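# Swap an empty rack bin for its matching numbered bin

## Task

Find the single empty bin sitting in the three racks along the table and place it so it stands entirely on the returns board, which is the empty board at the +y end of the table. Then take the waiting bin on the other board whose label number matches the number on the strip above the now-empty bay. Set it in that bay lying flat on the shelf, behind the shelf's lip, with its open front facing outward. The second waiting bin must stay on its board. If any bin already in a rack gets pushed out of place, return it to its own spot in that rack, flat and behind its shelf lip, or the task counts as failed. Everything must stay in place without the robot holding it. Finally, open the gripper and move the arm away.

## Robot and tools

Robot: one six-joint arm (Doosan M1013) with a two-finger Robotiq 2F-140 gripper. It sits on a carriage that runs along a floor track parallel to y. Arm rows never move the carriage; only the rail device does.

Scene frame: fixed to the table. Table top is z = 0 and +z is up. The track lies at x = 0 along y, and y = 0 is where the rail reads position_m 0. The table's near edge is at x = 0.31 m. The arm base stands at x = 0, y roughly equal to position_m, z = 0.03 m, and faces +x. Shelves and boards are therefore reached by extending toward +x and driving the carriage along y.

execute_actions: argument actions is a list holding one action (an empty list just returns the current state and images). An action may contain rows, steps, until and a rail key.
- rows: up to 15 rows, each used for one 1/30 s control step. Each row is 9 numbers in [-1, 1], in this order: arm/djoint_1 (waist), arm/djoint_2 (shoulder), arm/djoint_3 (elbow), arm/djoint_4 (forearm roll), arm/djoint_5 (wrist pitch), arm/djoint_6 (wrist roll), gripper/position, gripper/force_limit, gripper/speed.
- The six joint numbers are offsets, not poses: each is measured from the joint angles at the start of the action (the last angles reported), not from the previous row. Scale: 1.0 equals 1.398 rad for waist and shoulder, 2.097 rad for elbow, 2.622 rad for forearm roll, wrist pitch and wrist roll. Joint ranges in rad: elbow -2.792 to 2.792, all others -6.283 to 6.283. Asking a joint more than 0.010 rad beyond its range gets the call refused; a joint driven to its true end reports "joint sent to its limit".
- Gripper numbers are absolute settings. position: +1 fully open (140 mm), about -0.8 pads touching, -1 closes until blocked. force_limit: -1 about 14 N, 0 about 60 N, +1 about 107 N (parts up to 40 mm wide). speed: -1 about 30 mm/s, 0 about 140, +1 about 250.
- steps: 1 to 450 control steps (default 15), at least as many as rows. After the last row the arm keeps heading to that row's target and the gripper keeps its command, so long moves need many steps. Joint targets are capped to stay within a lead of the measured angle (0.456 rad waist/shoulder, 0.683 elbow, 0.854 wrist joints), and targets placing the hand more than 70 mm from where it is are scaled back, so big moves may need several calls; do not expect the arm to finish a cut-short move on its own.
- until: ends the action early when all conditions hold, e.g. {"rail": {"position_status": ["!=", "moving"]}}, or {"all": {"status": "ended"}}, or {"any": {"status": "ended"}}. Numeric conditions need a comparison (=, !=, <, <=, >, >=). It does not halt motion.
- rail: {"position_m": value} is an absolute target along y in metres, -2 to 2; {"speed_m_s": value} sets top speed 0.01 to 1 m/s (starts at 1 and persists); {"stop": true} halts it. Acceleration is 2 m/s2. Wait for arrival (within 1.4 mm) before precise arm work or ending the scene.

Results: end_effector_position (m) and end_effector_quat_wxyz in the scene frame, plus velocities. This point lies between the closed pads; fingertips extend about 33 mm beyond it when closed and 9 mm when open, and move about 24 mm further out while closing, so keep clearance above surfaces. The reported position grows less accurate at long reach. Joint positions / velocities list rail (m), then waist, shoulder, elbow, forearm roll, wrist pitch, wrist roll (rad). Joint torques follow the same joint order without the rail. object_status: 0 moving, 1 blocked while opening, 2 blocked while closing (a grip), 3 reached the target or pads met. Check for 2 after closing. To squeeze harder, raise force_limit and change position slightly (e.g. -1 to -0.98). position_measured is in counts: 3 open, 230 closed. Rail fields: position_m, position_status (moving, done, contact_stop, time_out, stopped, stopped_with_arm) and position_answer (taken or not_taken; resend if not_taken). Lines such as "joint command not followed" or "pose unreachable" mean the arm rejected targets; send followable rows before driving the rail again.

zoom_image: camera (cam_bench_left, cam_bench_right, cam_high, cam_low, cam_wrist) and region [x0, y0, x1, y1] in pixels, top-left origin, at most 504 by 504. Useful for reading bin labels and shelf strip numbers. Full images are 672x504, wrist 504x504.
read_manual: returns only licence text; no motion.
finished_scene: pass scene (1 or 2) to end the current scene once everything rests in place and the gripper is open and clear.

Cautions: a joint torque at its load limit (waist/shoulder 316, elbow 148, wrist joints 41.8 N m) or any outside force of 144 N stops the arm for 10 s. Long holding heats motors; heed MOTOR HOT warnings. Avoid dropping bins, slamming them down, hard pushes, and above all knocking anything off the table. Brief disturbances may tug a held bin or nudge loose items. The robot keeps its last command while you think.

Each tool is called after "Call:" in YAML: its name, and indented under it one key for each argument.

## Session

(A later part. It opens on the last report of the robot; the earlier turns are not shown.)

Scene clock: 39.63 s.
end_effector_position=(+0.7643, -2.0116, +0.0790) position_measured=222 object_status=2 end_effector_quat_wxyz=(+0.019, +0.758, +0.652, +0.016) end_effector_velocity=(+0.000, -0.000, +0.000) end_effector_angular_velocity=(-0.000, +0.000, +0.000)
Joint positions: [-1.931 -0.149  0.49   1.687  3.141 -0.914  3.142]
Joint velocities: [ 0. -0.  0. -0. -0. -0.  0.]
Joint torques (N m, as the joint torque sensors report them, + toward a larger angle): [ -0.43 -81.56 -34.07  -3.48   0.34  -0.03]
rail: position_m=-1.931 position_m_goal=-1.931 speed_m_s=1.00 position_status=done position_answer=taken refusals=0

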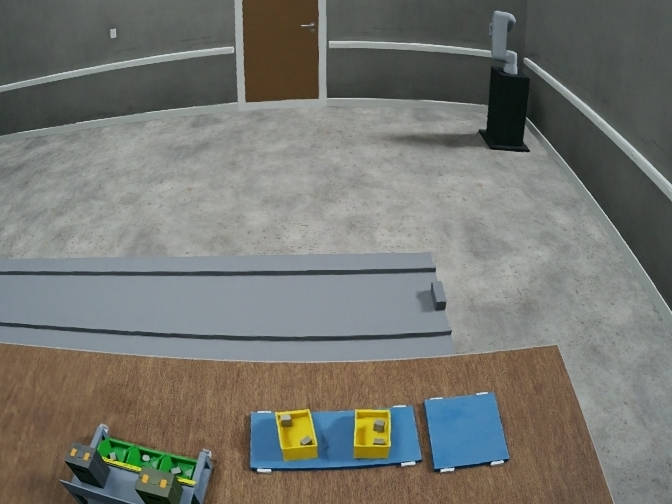

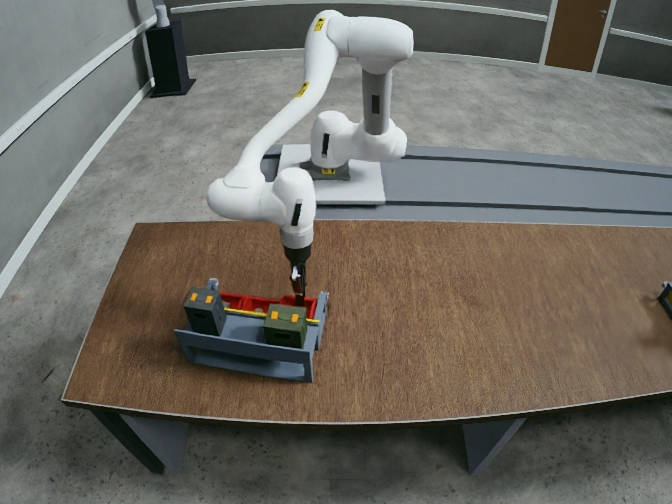

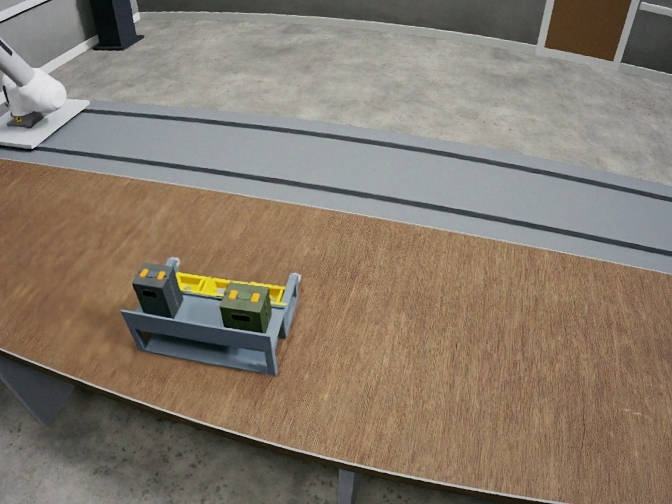

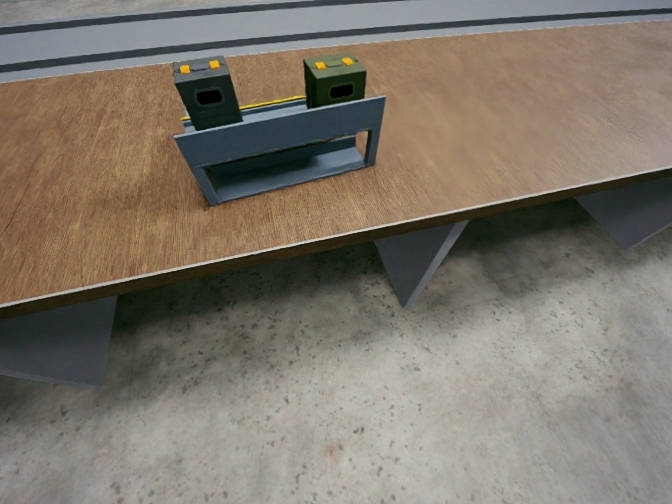

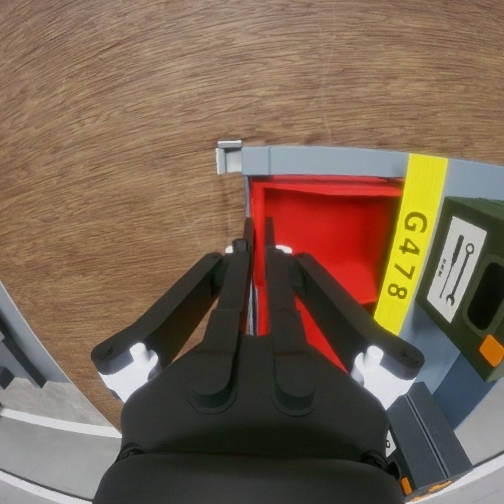

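Call:
execute_actions:
  actions:
    - {"rows":[[0,-0.012,0.0125,0,0.004,0,-0.98,0.6,0],[0,-0.024,0.025,0,0.007,0,-0.98,0.6,0],[0,-0.036,0.0375,0,0.011,0,-0.98,0.6,0],[0,-0.048,0.05,0,0.0145,0,-0.98,0.6,0],[0,-0.06,0.0625,0,0.018,0,-0.98,0.6,0],[0,-0.072,0.075,0,0.022,0,-0.98,0.6,0],[0,-0.084,0.0875,0,0.025,0,-0.98,0.6,0],[0,-0.096,0.1,0,0.029,0,-0.98,0.6,0]],"steps":25}

Call:
execute_actions:
  actions:
    - {"rows":[[0,-0.367,0.1054,0,-0.131,0,-0.98,0.6,0]],"steps":35}

Call:
execute_actions:
  actions:
    - {"rail":{"position_m":2.0},"rows":[[0.5,0,0,0,0,0.2666,-0.98,0.6,0]],"steps":200,"until":{"rail":{"position_status":["!=","moving"]}}}

Scene clock: 43.43 s.
end_effector_position=(+0.6644, -1.9965, +0.0794) position_measured=222 object_status=2 end_effector_quat_wxyz=(+0.019, +0.758, +0.652, +0.016) end_effector_velocity=(-0.000, +0.000, +0.000) end_effector_angular_velocity=(-0.000, -0.000, -0.000)
Joint positions: [-1.931 -0.149  0.356  1.897  3.141 -0.838  3.142]
Joint velocities: [ 0.  0. -0.  0.  0.  0. -0.]
Joint torques (N m, as the joint torque sensors report them, + toward a larger angle): [  0.81 -68.4  -32.45  -3.37   0.31   0.13]
rail: position_m=-1.931 position_m_goal=-1.931 speed_m_s=1.00 position_status=done position_answer=taken refusals=0

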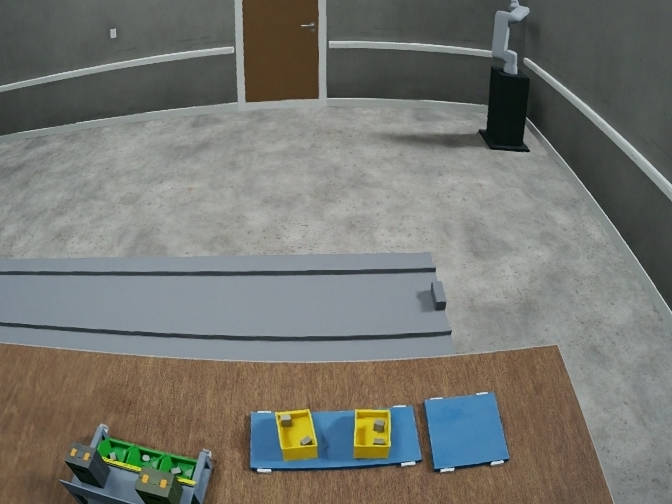

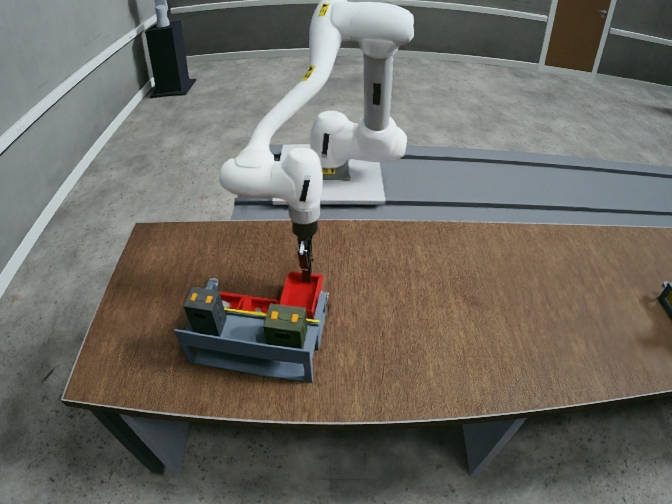

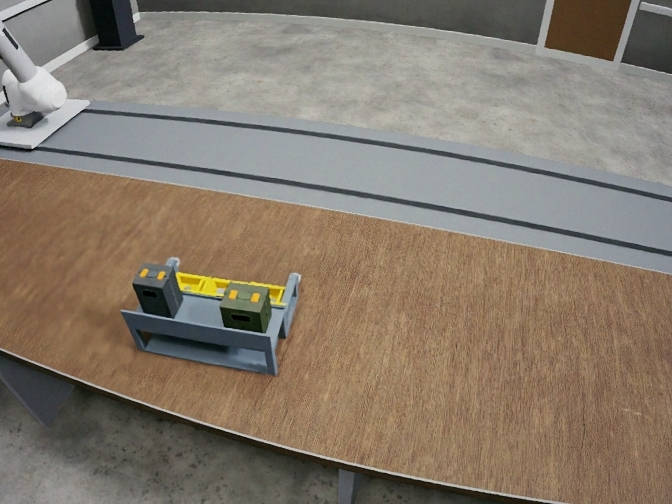

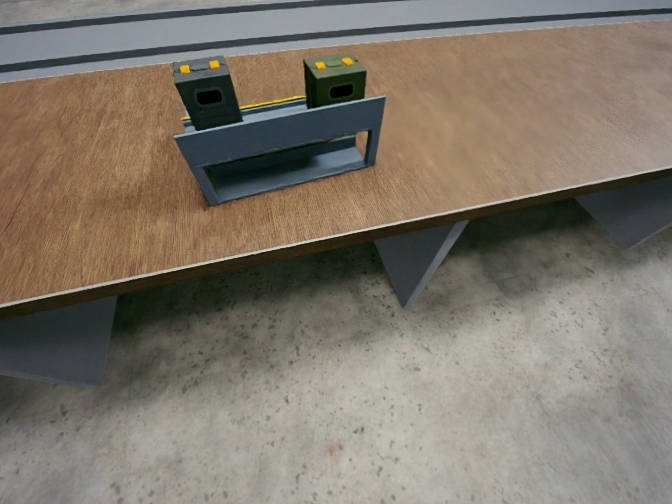

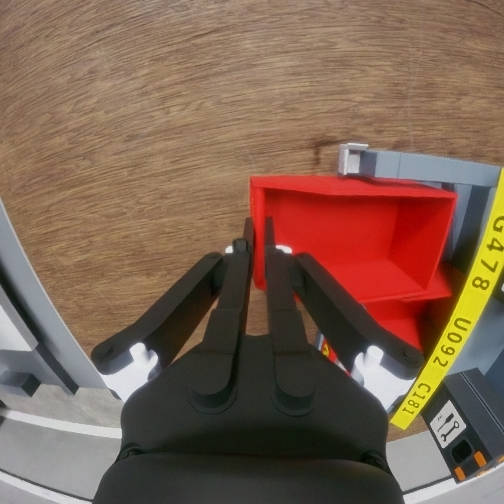

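Scene clock: 44.60 s.
end_effector_position=(+0.4200, -1.9598, +0.2499) position_measured=222 object_status=2 end_effector_quat_wxyz=(+0.000, +0.758, +0.652, -0.001) end_effector_velocity=(-0.000, +0.000, +0.000) end_effector_angular_velocity=(-0.000, -0.000, +0.000)
Joint positions: [-1.931 -0.149 -0.157  2.118  3.141 -1.182  3.142]
Joint velocities: [ 0.     0.    -0.001  0.     0.    -0.     0.   ]
Joint torques (N m, as the joint torque sensors report them, + toward a larger angle): [  0.62 -22.05 -38.01  -3.98   0.21   0.13]
rail: position_m=-1.931 position_m_goal=-1.931 speed_m_s=1.00 position_status=done position_answer=taken refusals=0

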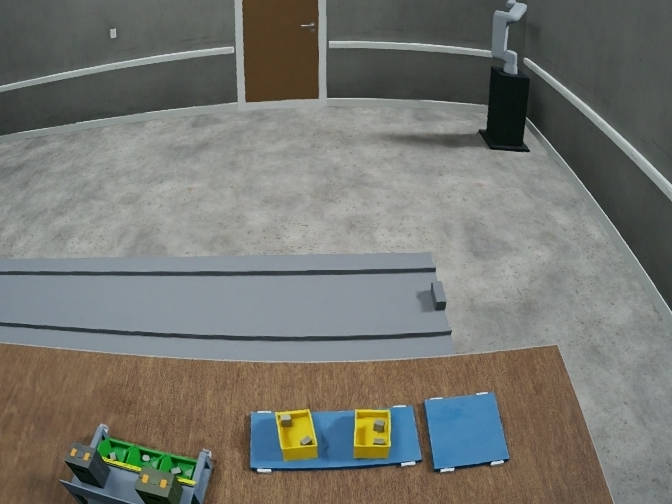

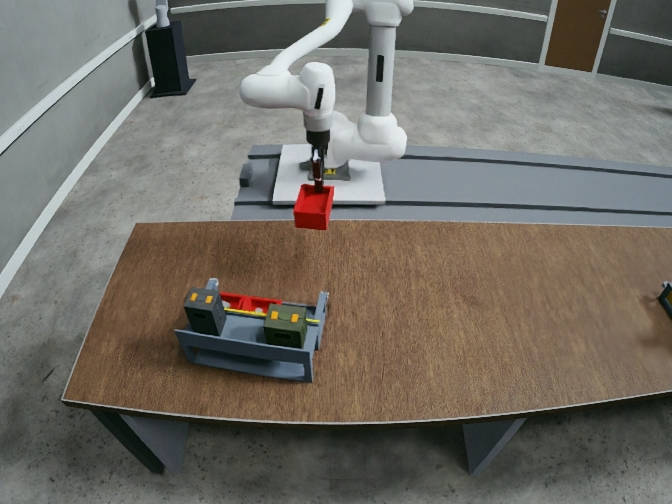

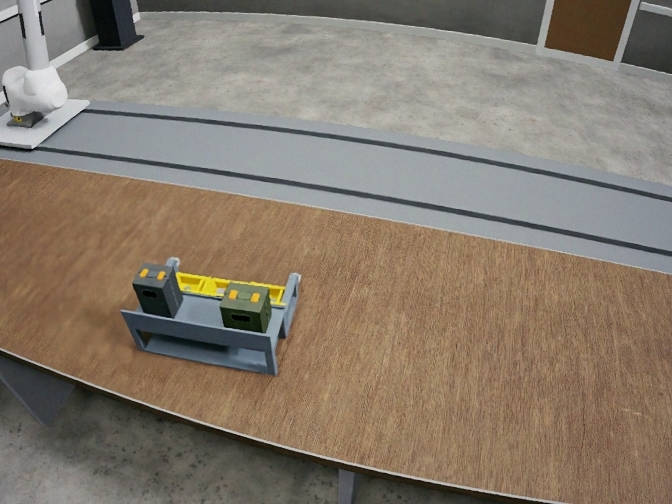

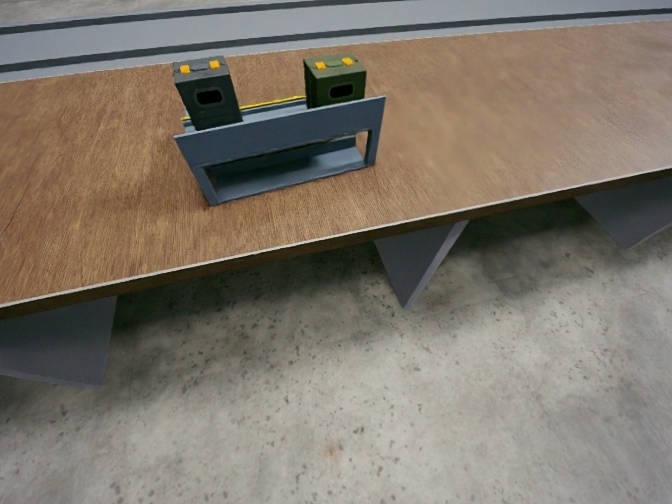

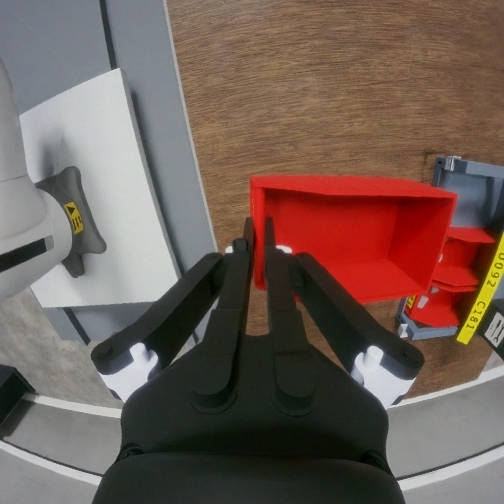

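Scene clock: 49.03 s.
end_effector_position=(+0.3399, +2.2482, +0.2499) position_measured=222 object_status=2 end_effector_quat_wxyz=(+0.000, +0.758, +0.652, -0.000) end_effector_velocity=(-0.006, -0.003, -0.002) end_effector_angular_velocity=(-0.001, +0.002, +0.000)
Joint positions: [ 2.     0.55  -0.157  2.118  3.141 -1.182  3.841]
Joint velocities: [ 0.     0.    -0.008  0.011 -0.    -0.     0.   ]
Joint torques (N m, as the joint torque sensors report them, + toward a larger angle): [  2.73 -37.31 -36.7   -4.69  -0.32   0.21]
rail: position_m=2.000 position_m_goal=2.000 speed_m_s=1.00 position_status=done position_answer=taken refusals=0

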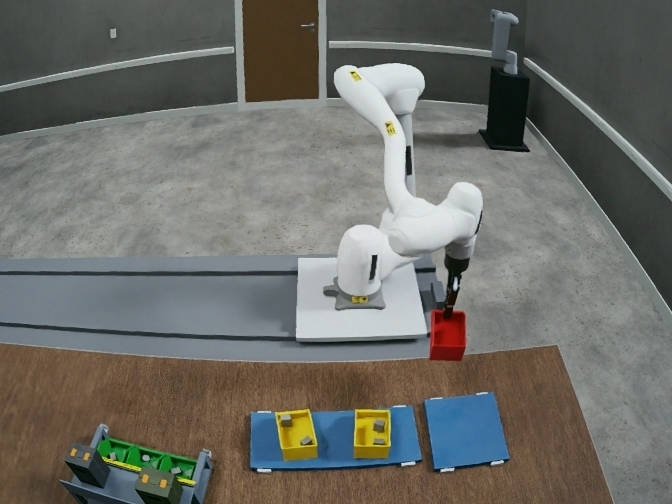

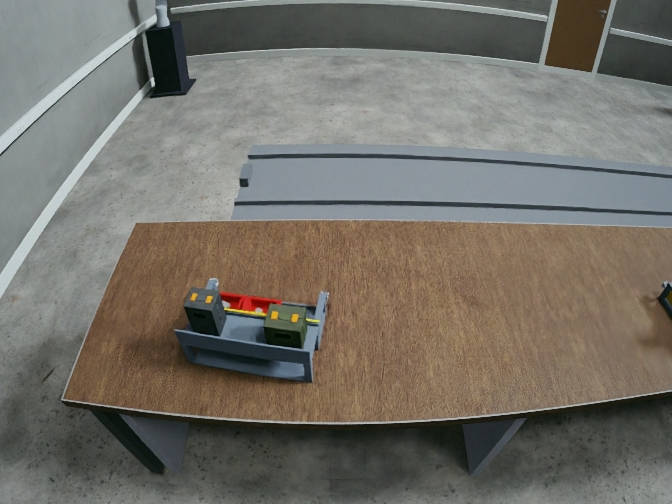

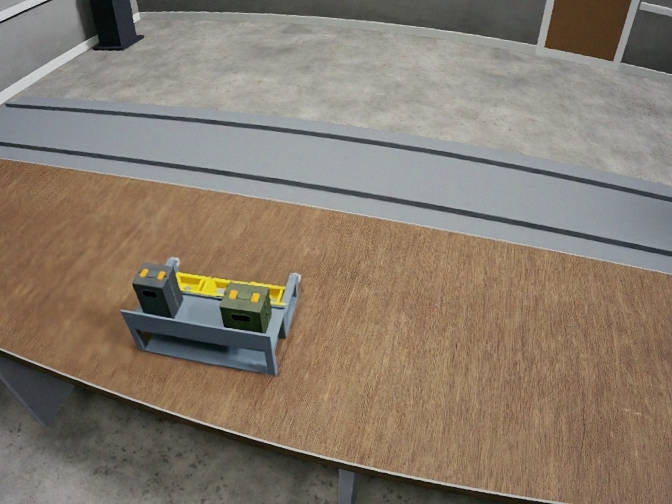

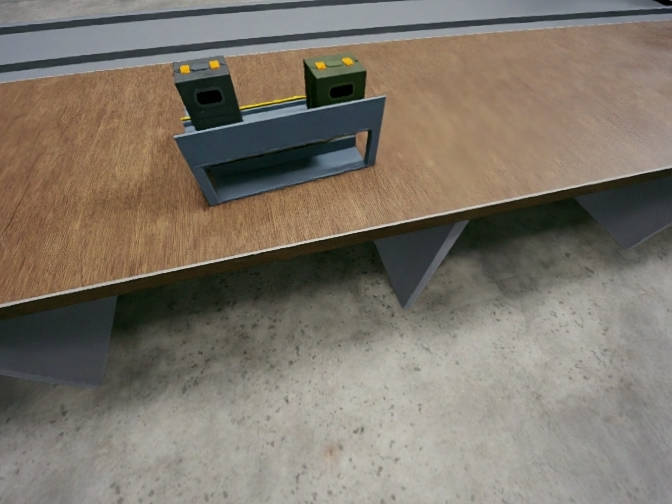

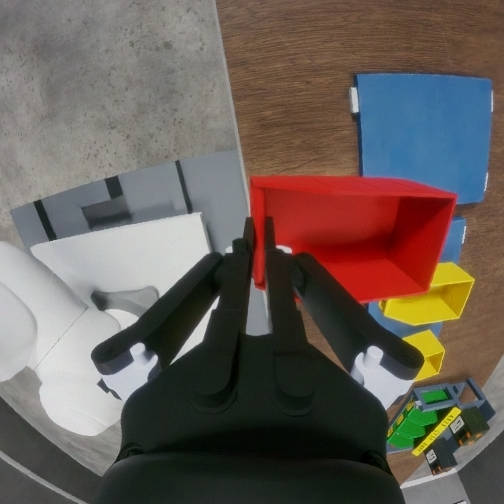

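Call:
zoom_image:
  camera: "cam_wrist"
  region: [350,250,490,390]

Call:
execute_actions:
  actions:
    - {"rows":[[-0.077,0.3605,-0.111,0,0.1037,-0.088,-0.98,0.6,0]],"steps":40}

Region (350, 250, 490, 390) of cam_wrist's 504x504 image, scaled by 3.600, with more detail than that image has.

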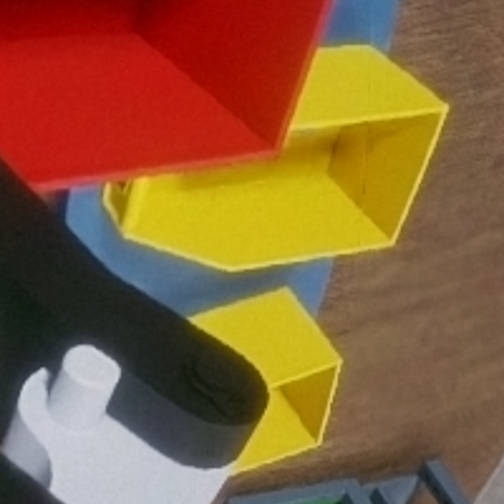

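Scene clock: 52.17 s.
end_effector_position=(+0.5745, +2.3096, +0.0899) position_measured=222 object_status=2 end_effector_quat_wxyz=(+0.000, +0.716, +0.698, -0.000) end_effector_velocity=(+0.000, -0.000, -0.000) end_effector_angular_velocity=(-0.000, +0.000, -0.000)
Joint positions: [ 2.     0.442  0.347  1.885  3.141 -0.91   3.61 ]
Joint velocities: [ 0. -0.  0. -0.  0.  0. -0.]
Joint torques (N m, as the joint torque sensors report them, + toward a larger angle): [  1.04 -67.69 -32.11  -3.38   0.21   0.  ]
rail: position_m=2.000 position_m_goal=2.000 speed_m_s=1.00 position_status=done position_answer=taken refusals=0

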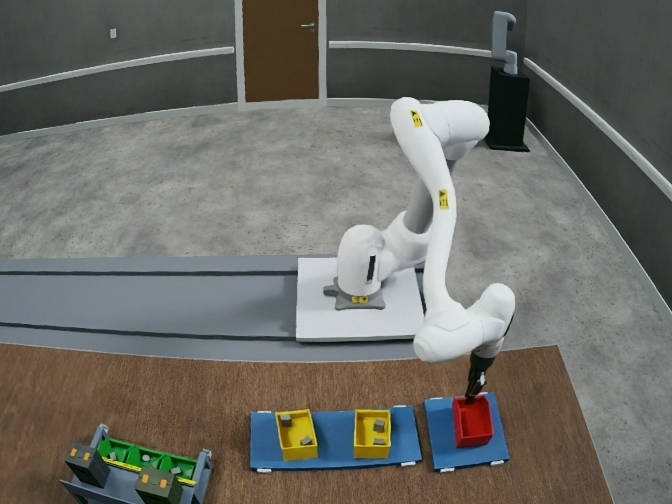

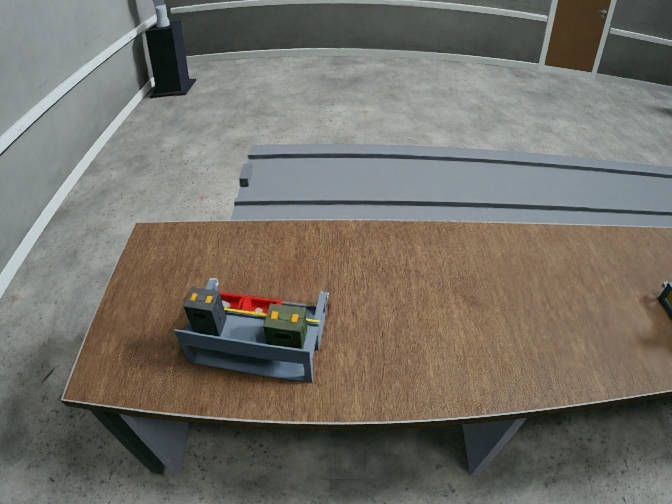

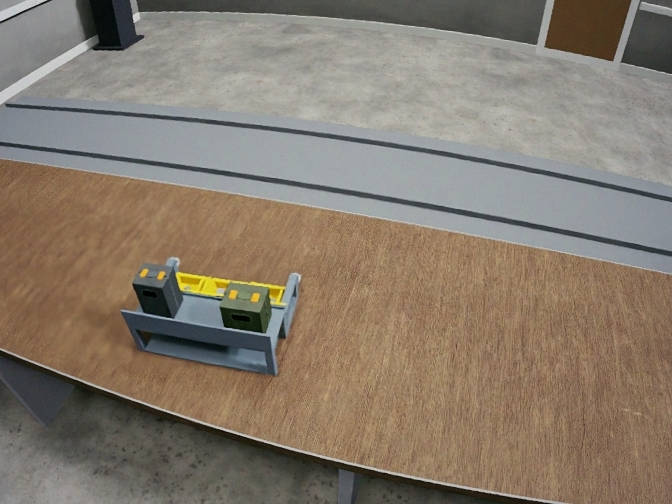

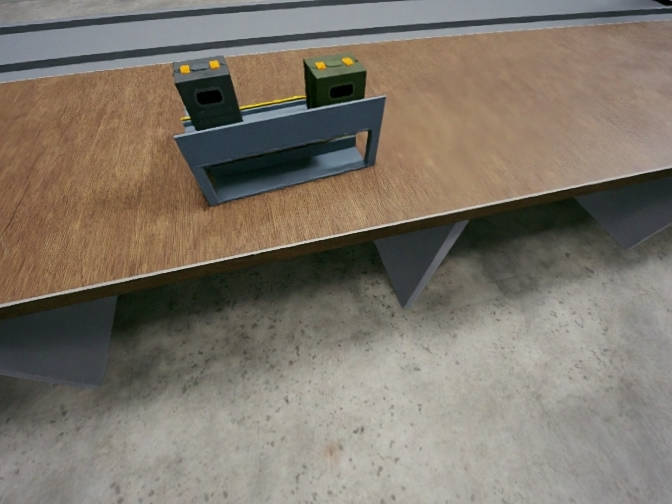

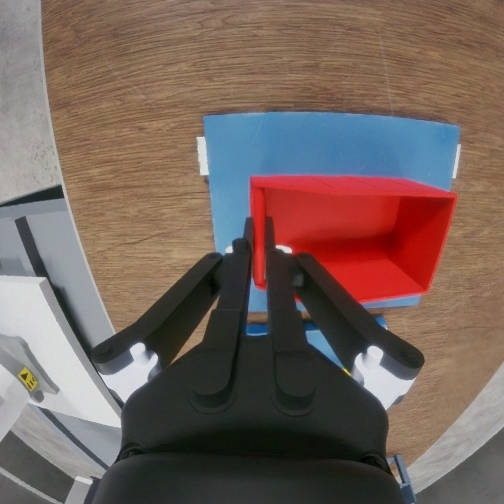

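Call:
execute_actions:
  actions:
    - {"rows":[[0,0.012,0.005,0,0.01,0,-0.98,0.6,0],[0,0.02,0.008,0,0.017,0,-0.98,0.6,0],[0,0.025,0.0102,0,0.0215,0,-0.98,0.6,0]],"steps":20}

Call:
execute_actions:
  actions:
    - {"rows":[[0,0.003,0.0013,0,0.0027,0,-0.98,0.6,0]],"steps":12}

Scene clock: 56.23 s.
end_effector_position=(+0.5748, +2.3097, +0.0579) position_measured=222 object_status=2 end_effector_quat_wxyz=(+0.000, +0.716, +0.698, -0.000) end_effector_velocity=(-0.000, -0.000, -0.000) end_effector_angular_velocity=(-0.000, +0.000, +0.000)
Joint positions: [ 2.     0.442  0.382  1.907  3.141 -0.853  3.61 ]
Joint velocities: [ 0.  0.  0.  0. -0.  0.  0.]
Joint torques (N m, as the joint torque sensors report them, + toward a larger angle): [-10.69  15.18  10.15  -7.71   7.99  -0.03]
rail: position_m=2.000 position_m_goal=2.000 speed_m_s=1.00 position_status=done position_answer=taken refusals=0

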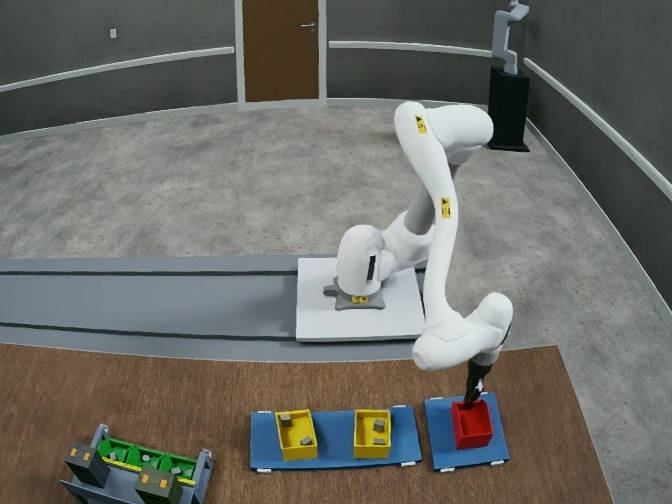

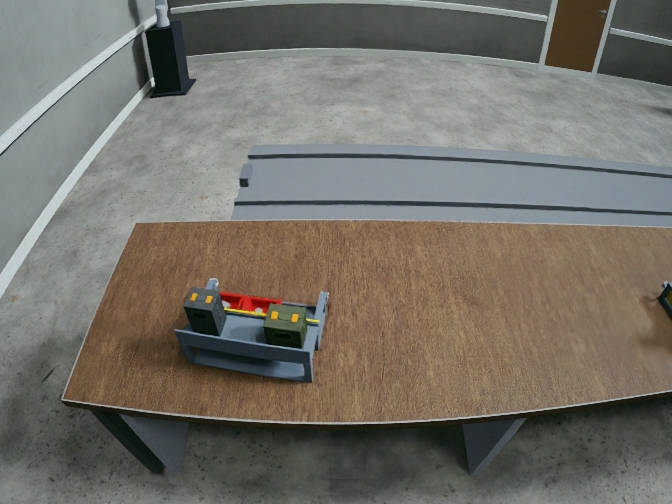

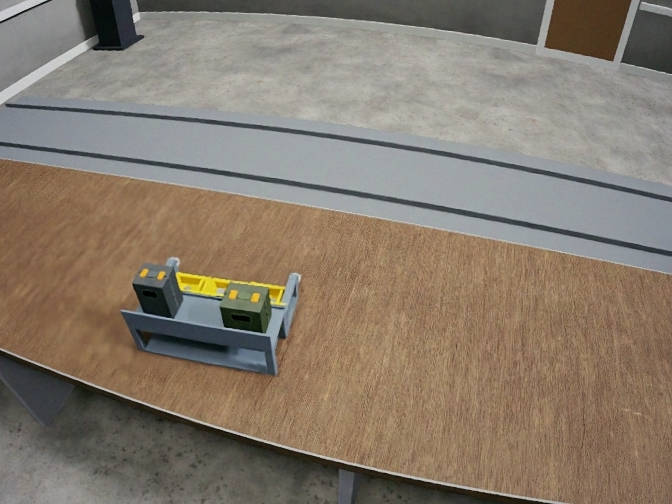

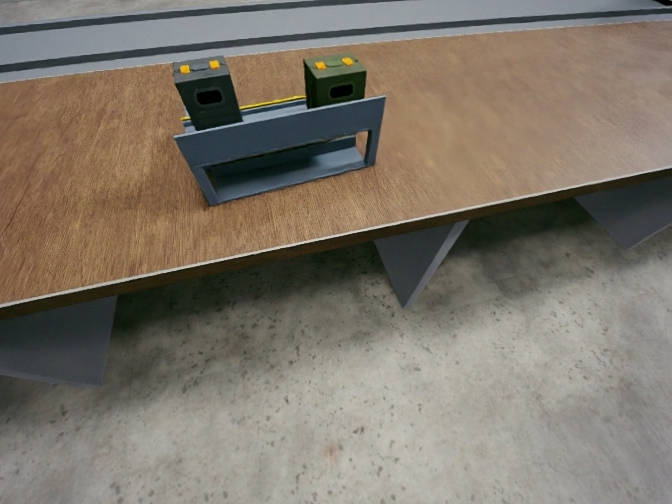

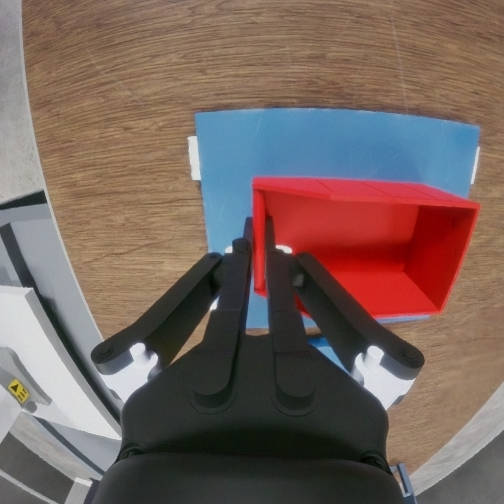

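Scene clock: 66.30 s.
end_effector_position=(+0.5754, +2.3100, +0.0590) position_measured=222 object_status=2 end_effector_quat_wxyz=(+0.000, +0.716, +0.698, +0.001) end_effector_velocity=(-0.000, -0.000, -0.000) end_effector_angular_velocity=(-0.000, +0.000, -0.000)
Joint positions: [ 2.     0.442  0.381  1.905  3.141 -0.854  3.61 ]
Joint velocities: [ 0. -0. -0.  0.  0. -0. -0.]
Joint torques (N m, as the joint torque sensors report them, + toward a larger angle): [ -1.23 -51.57 -24.41  -3.96   2.66   0.04]
FORCE FAULT: contact force on the arm reached its limit, and the arm stopped for 10 seconds. The contact can be on any part of the arm, not only on its tool. The arm's remaining commands of this call were not run. The arm holds still and accepts commands again. Move the arm away from the contact; if what it grips holds it there, let go first. Pushing or pulling that hard again can fault the arm again.
rail: position_m=2.000 position_m_goal=2.000 speed_m_s=1.00 position_status=done position_answer=taken refusals=0

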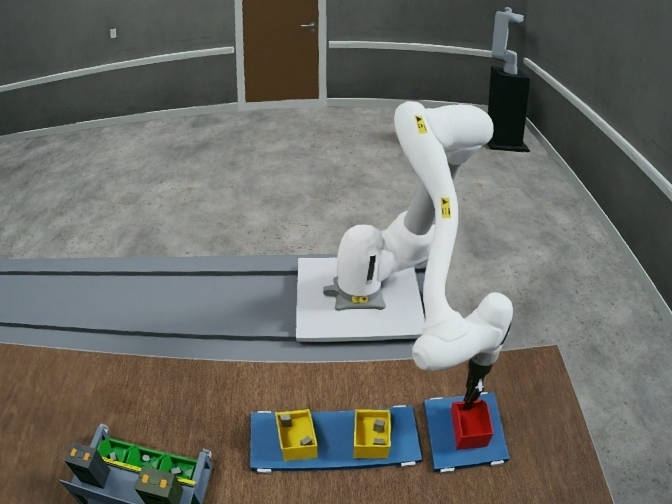

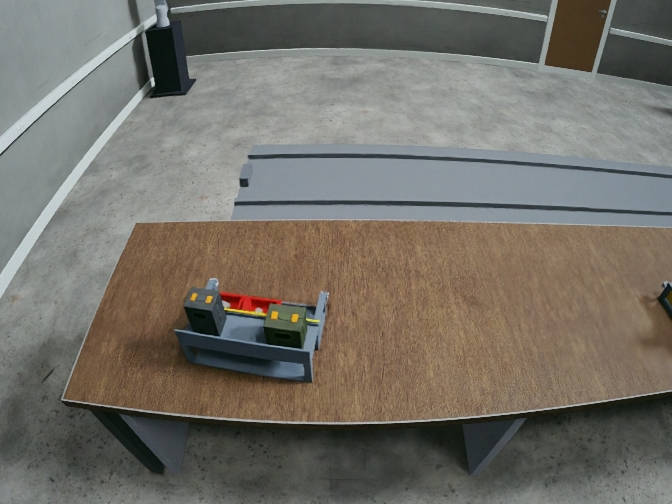

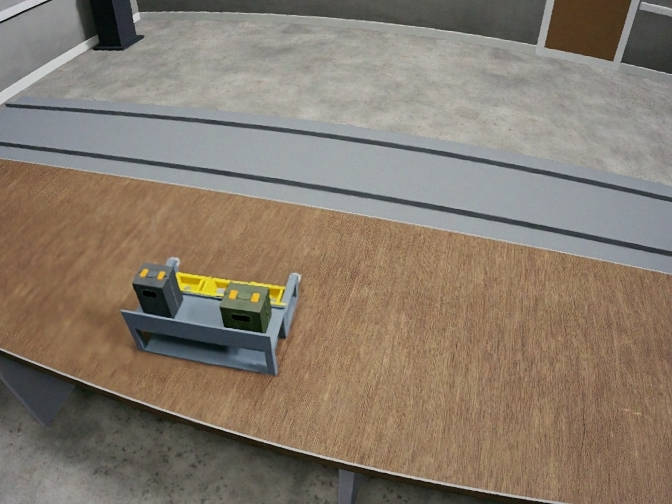

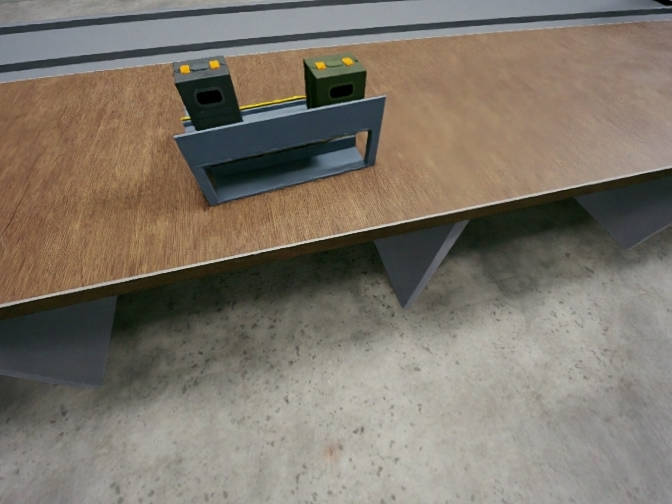

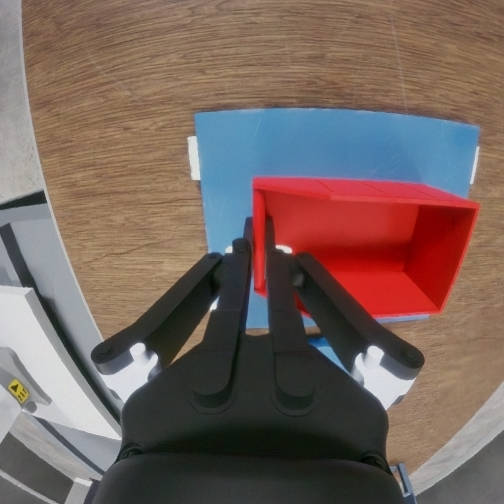

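Call:
execute_actions:
  actions:
    - {"rows":[[0,0,0,0,0,0,-0.4,0,0],[0,0,0,0,0,0,-0.4,0,0],[0,0,0,0,0,0,-0.4,0,0],[0,0,0,0,0,0,-0.4,0,0],[0,0,0,0,0,0,-0.4,0,0],[0,0,0,0,0,0,-0.4,0,0],[0,0,0,0,0,0,-0.4,0,0],[0,0,0,0,0,0,-0.4,0,0],[0,-0.07,-0.03,0,-0.06,0,-0.4,0,0]],"steps":28}

Call:
execute_actions:
  actions:
    - {"rail":{"position_m":1.75},"rows":[[-0.316,-0.272,0.2045,0,0.0165,-0.1786,-0.4,0,0]],"steps":45}

Call:
zoom_image:
  camera: "cam_wrist"
  region: [290,0,504,290]

Scene clock: 69.97 s.
end_effector_position=(+0.5727, +2.3088, +0.1510) position_measured=179 object_status=3 end_effector_quat_wxyz=(+0.001, +0.716, +0.698, +0.002) end_effector_velocity=(-0.000, -0.000, +0.000) end_effector_angular_velocity=(+0.000, -0.000, -0.000)
Joint positions: [ 2.     0.442  0.283  1.843  3.141 -1.011  3.61 ]
Joint velocities: [ 0. -0. -0. -0. -0. -0.  0.]
Joint torques (N m, as the joint torque sensors report them, + toward a larger angle): [  1.26 -62.7  -34.11  -3.58   0.05   0.09]
rail: position_m=2.000 position_m_goal=2.000 speed_m_s=1.00 position_status=done position_answer=taken refusals=0

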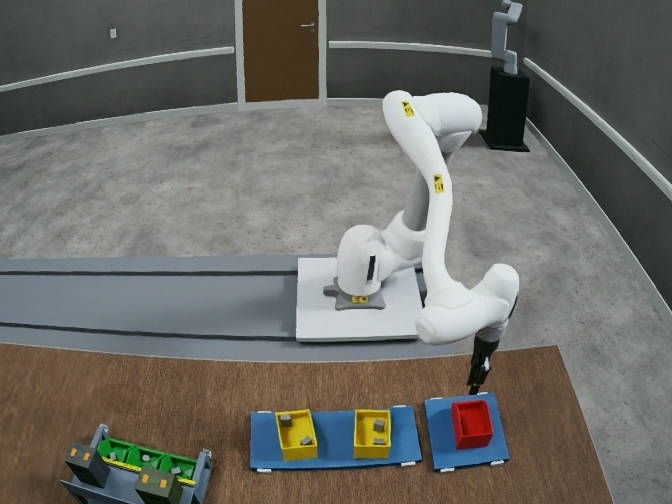

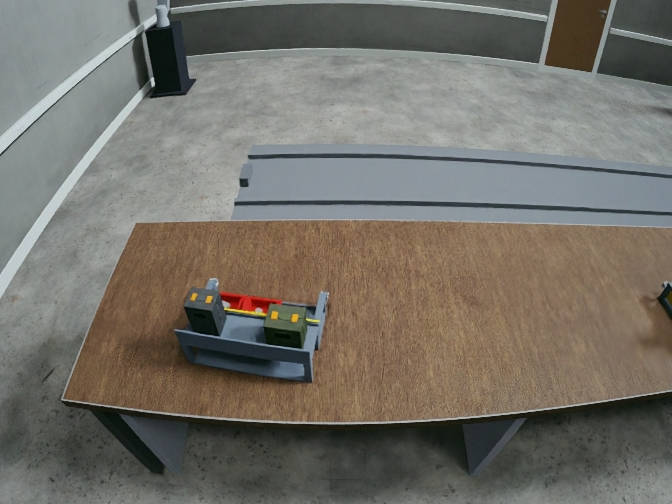

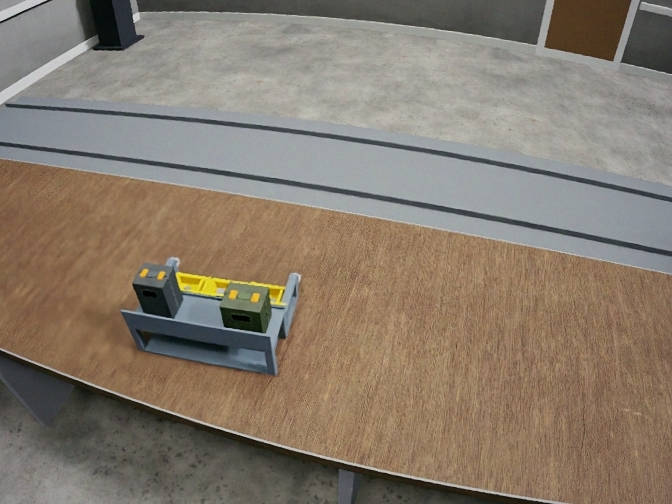

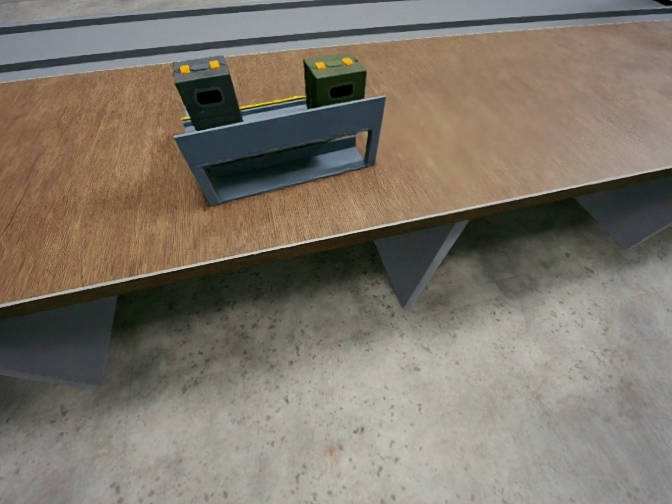

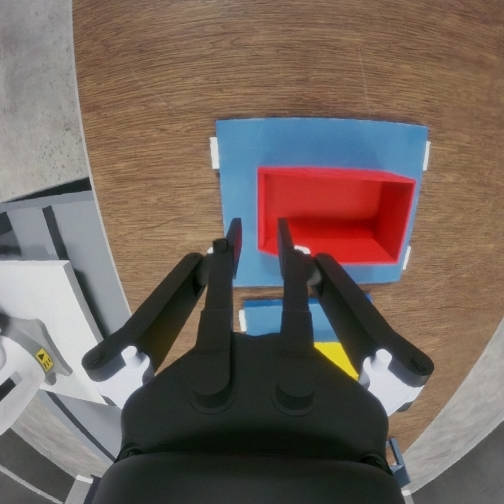

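Scene clock: 71.47 s.
end_effector_position=(+0.3999, +1.7842, +0.1499) position_measured=179 object_status=3 end_effector_quat_wxyz=(+0.000, +0.707, +0.707, -0.000) end_effector_velocity=(-0.000, -0.000, +0.000) end_effector_angular_velocity=(-0.000, -0.000, -0.000)
Joint positions: [ 1.75   0.    -0.097  2.271  3.141 -0.968  3.142]
Joint velocities: [ 0. -0. -0.  0. -0.  0. -0.]
Joint torques (N m, as the joint torque sensors report them, + toward a larger angle): [  0.78 -22.49 -33.04  -3.61  -0.06   0.19]
rail: position_m=1.750 position_m_goal=1.750 speed_m_s=1.00 position_status=done position_answer=taken refusals=0

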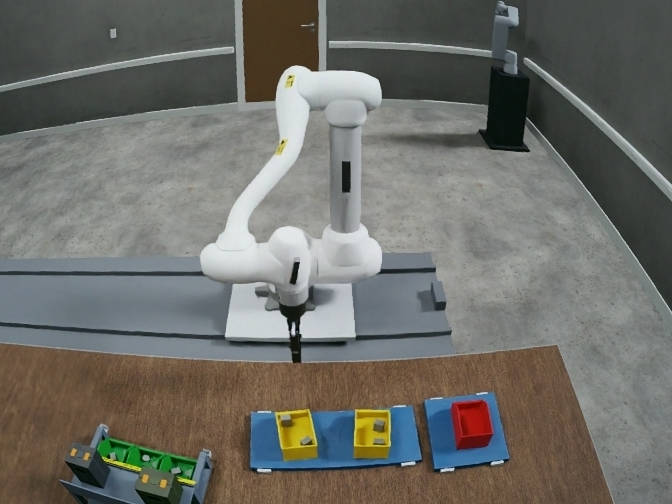

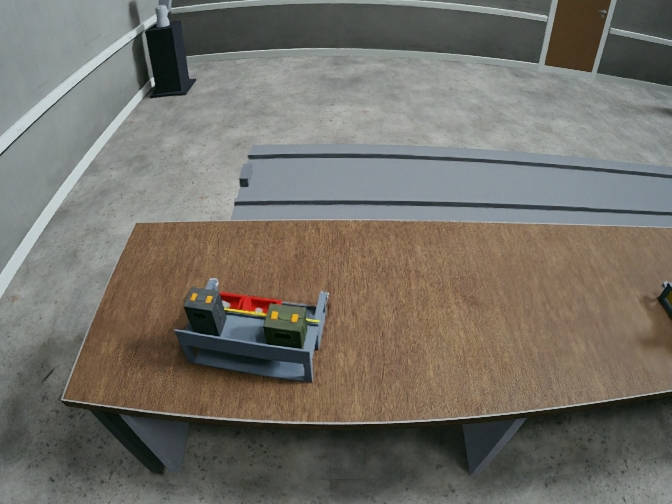

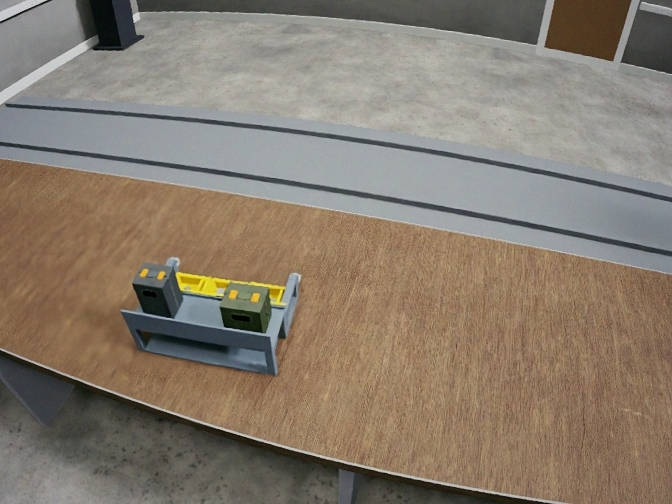

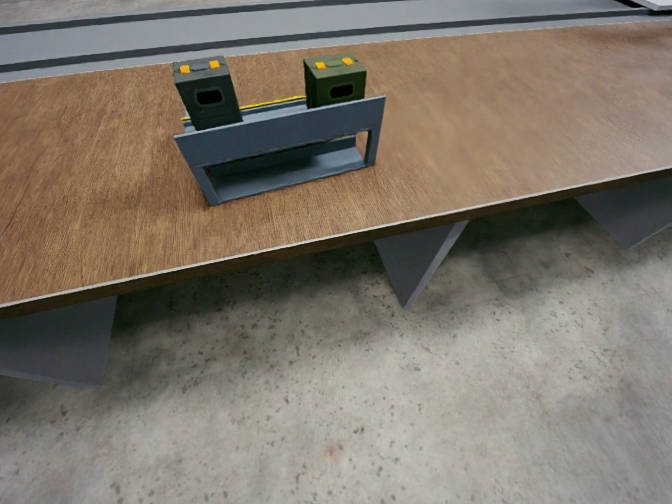

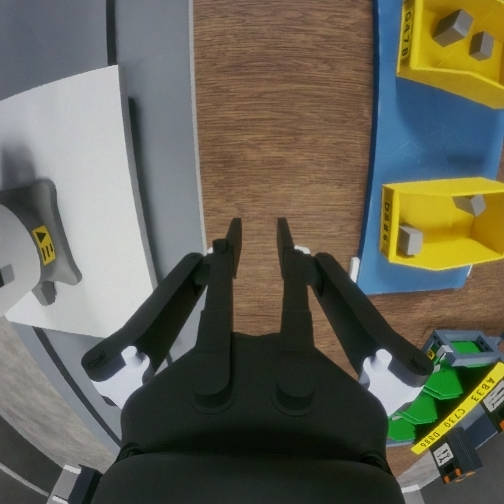

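Region (290, 0, 504, 290) of cam_wrist's 504x504 image, scaled by 1.738, with more detail than that image has; it fills the left 372 columns of this view, and the rest is white.

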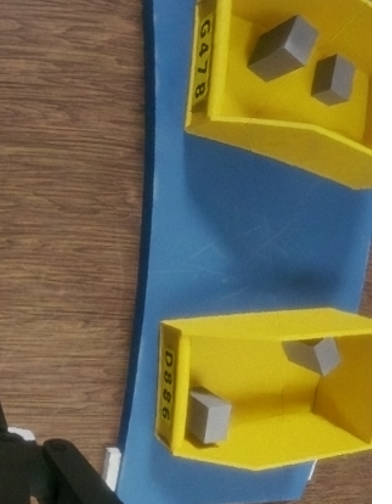

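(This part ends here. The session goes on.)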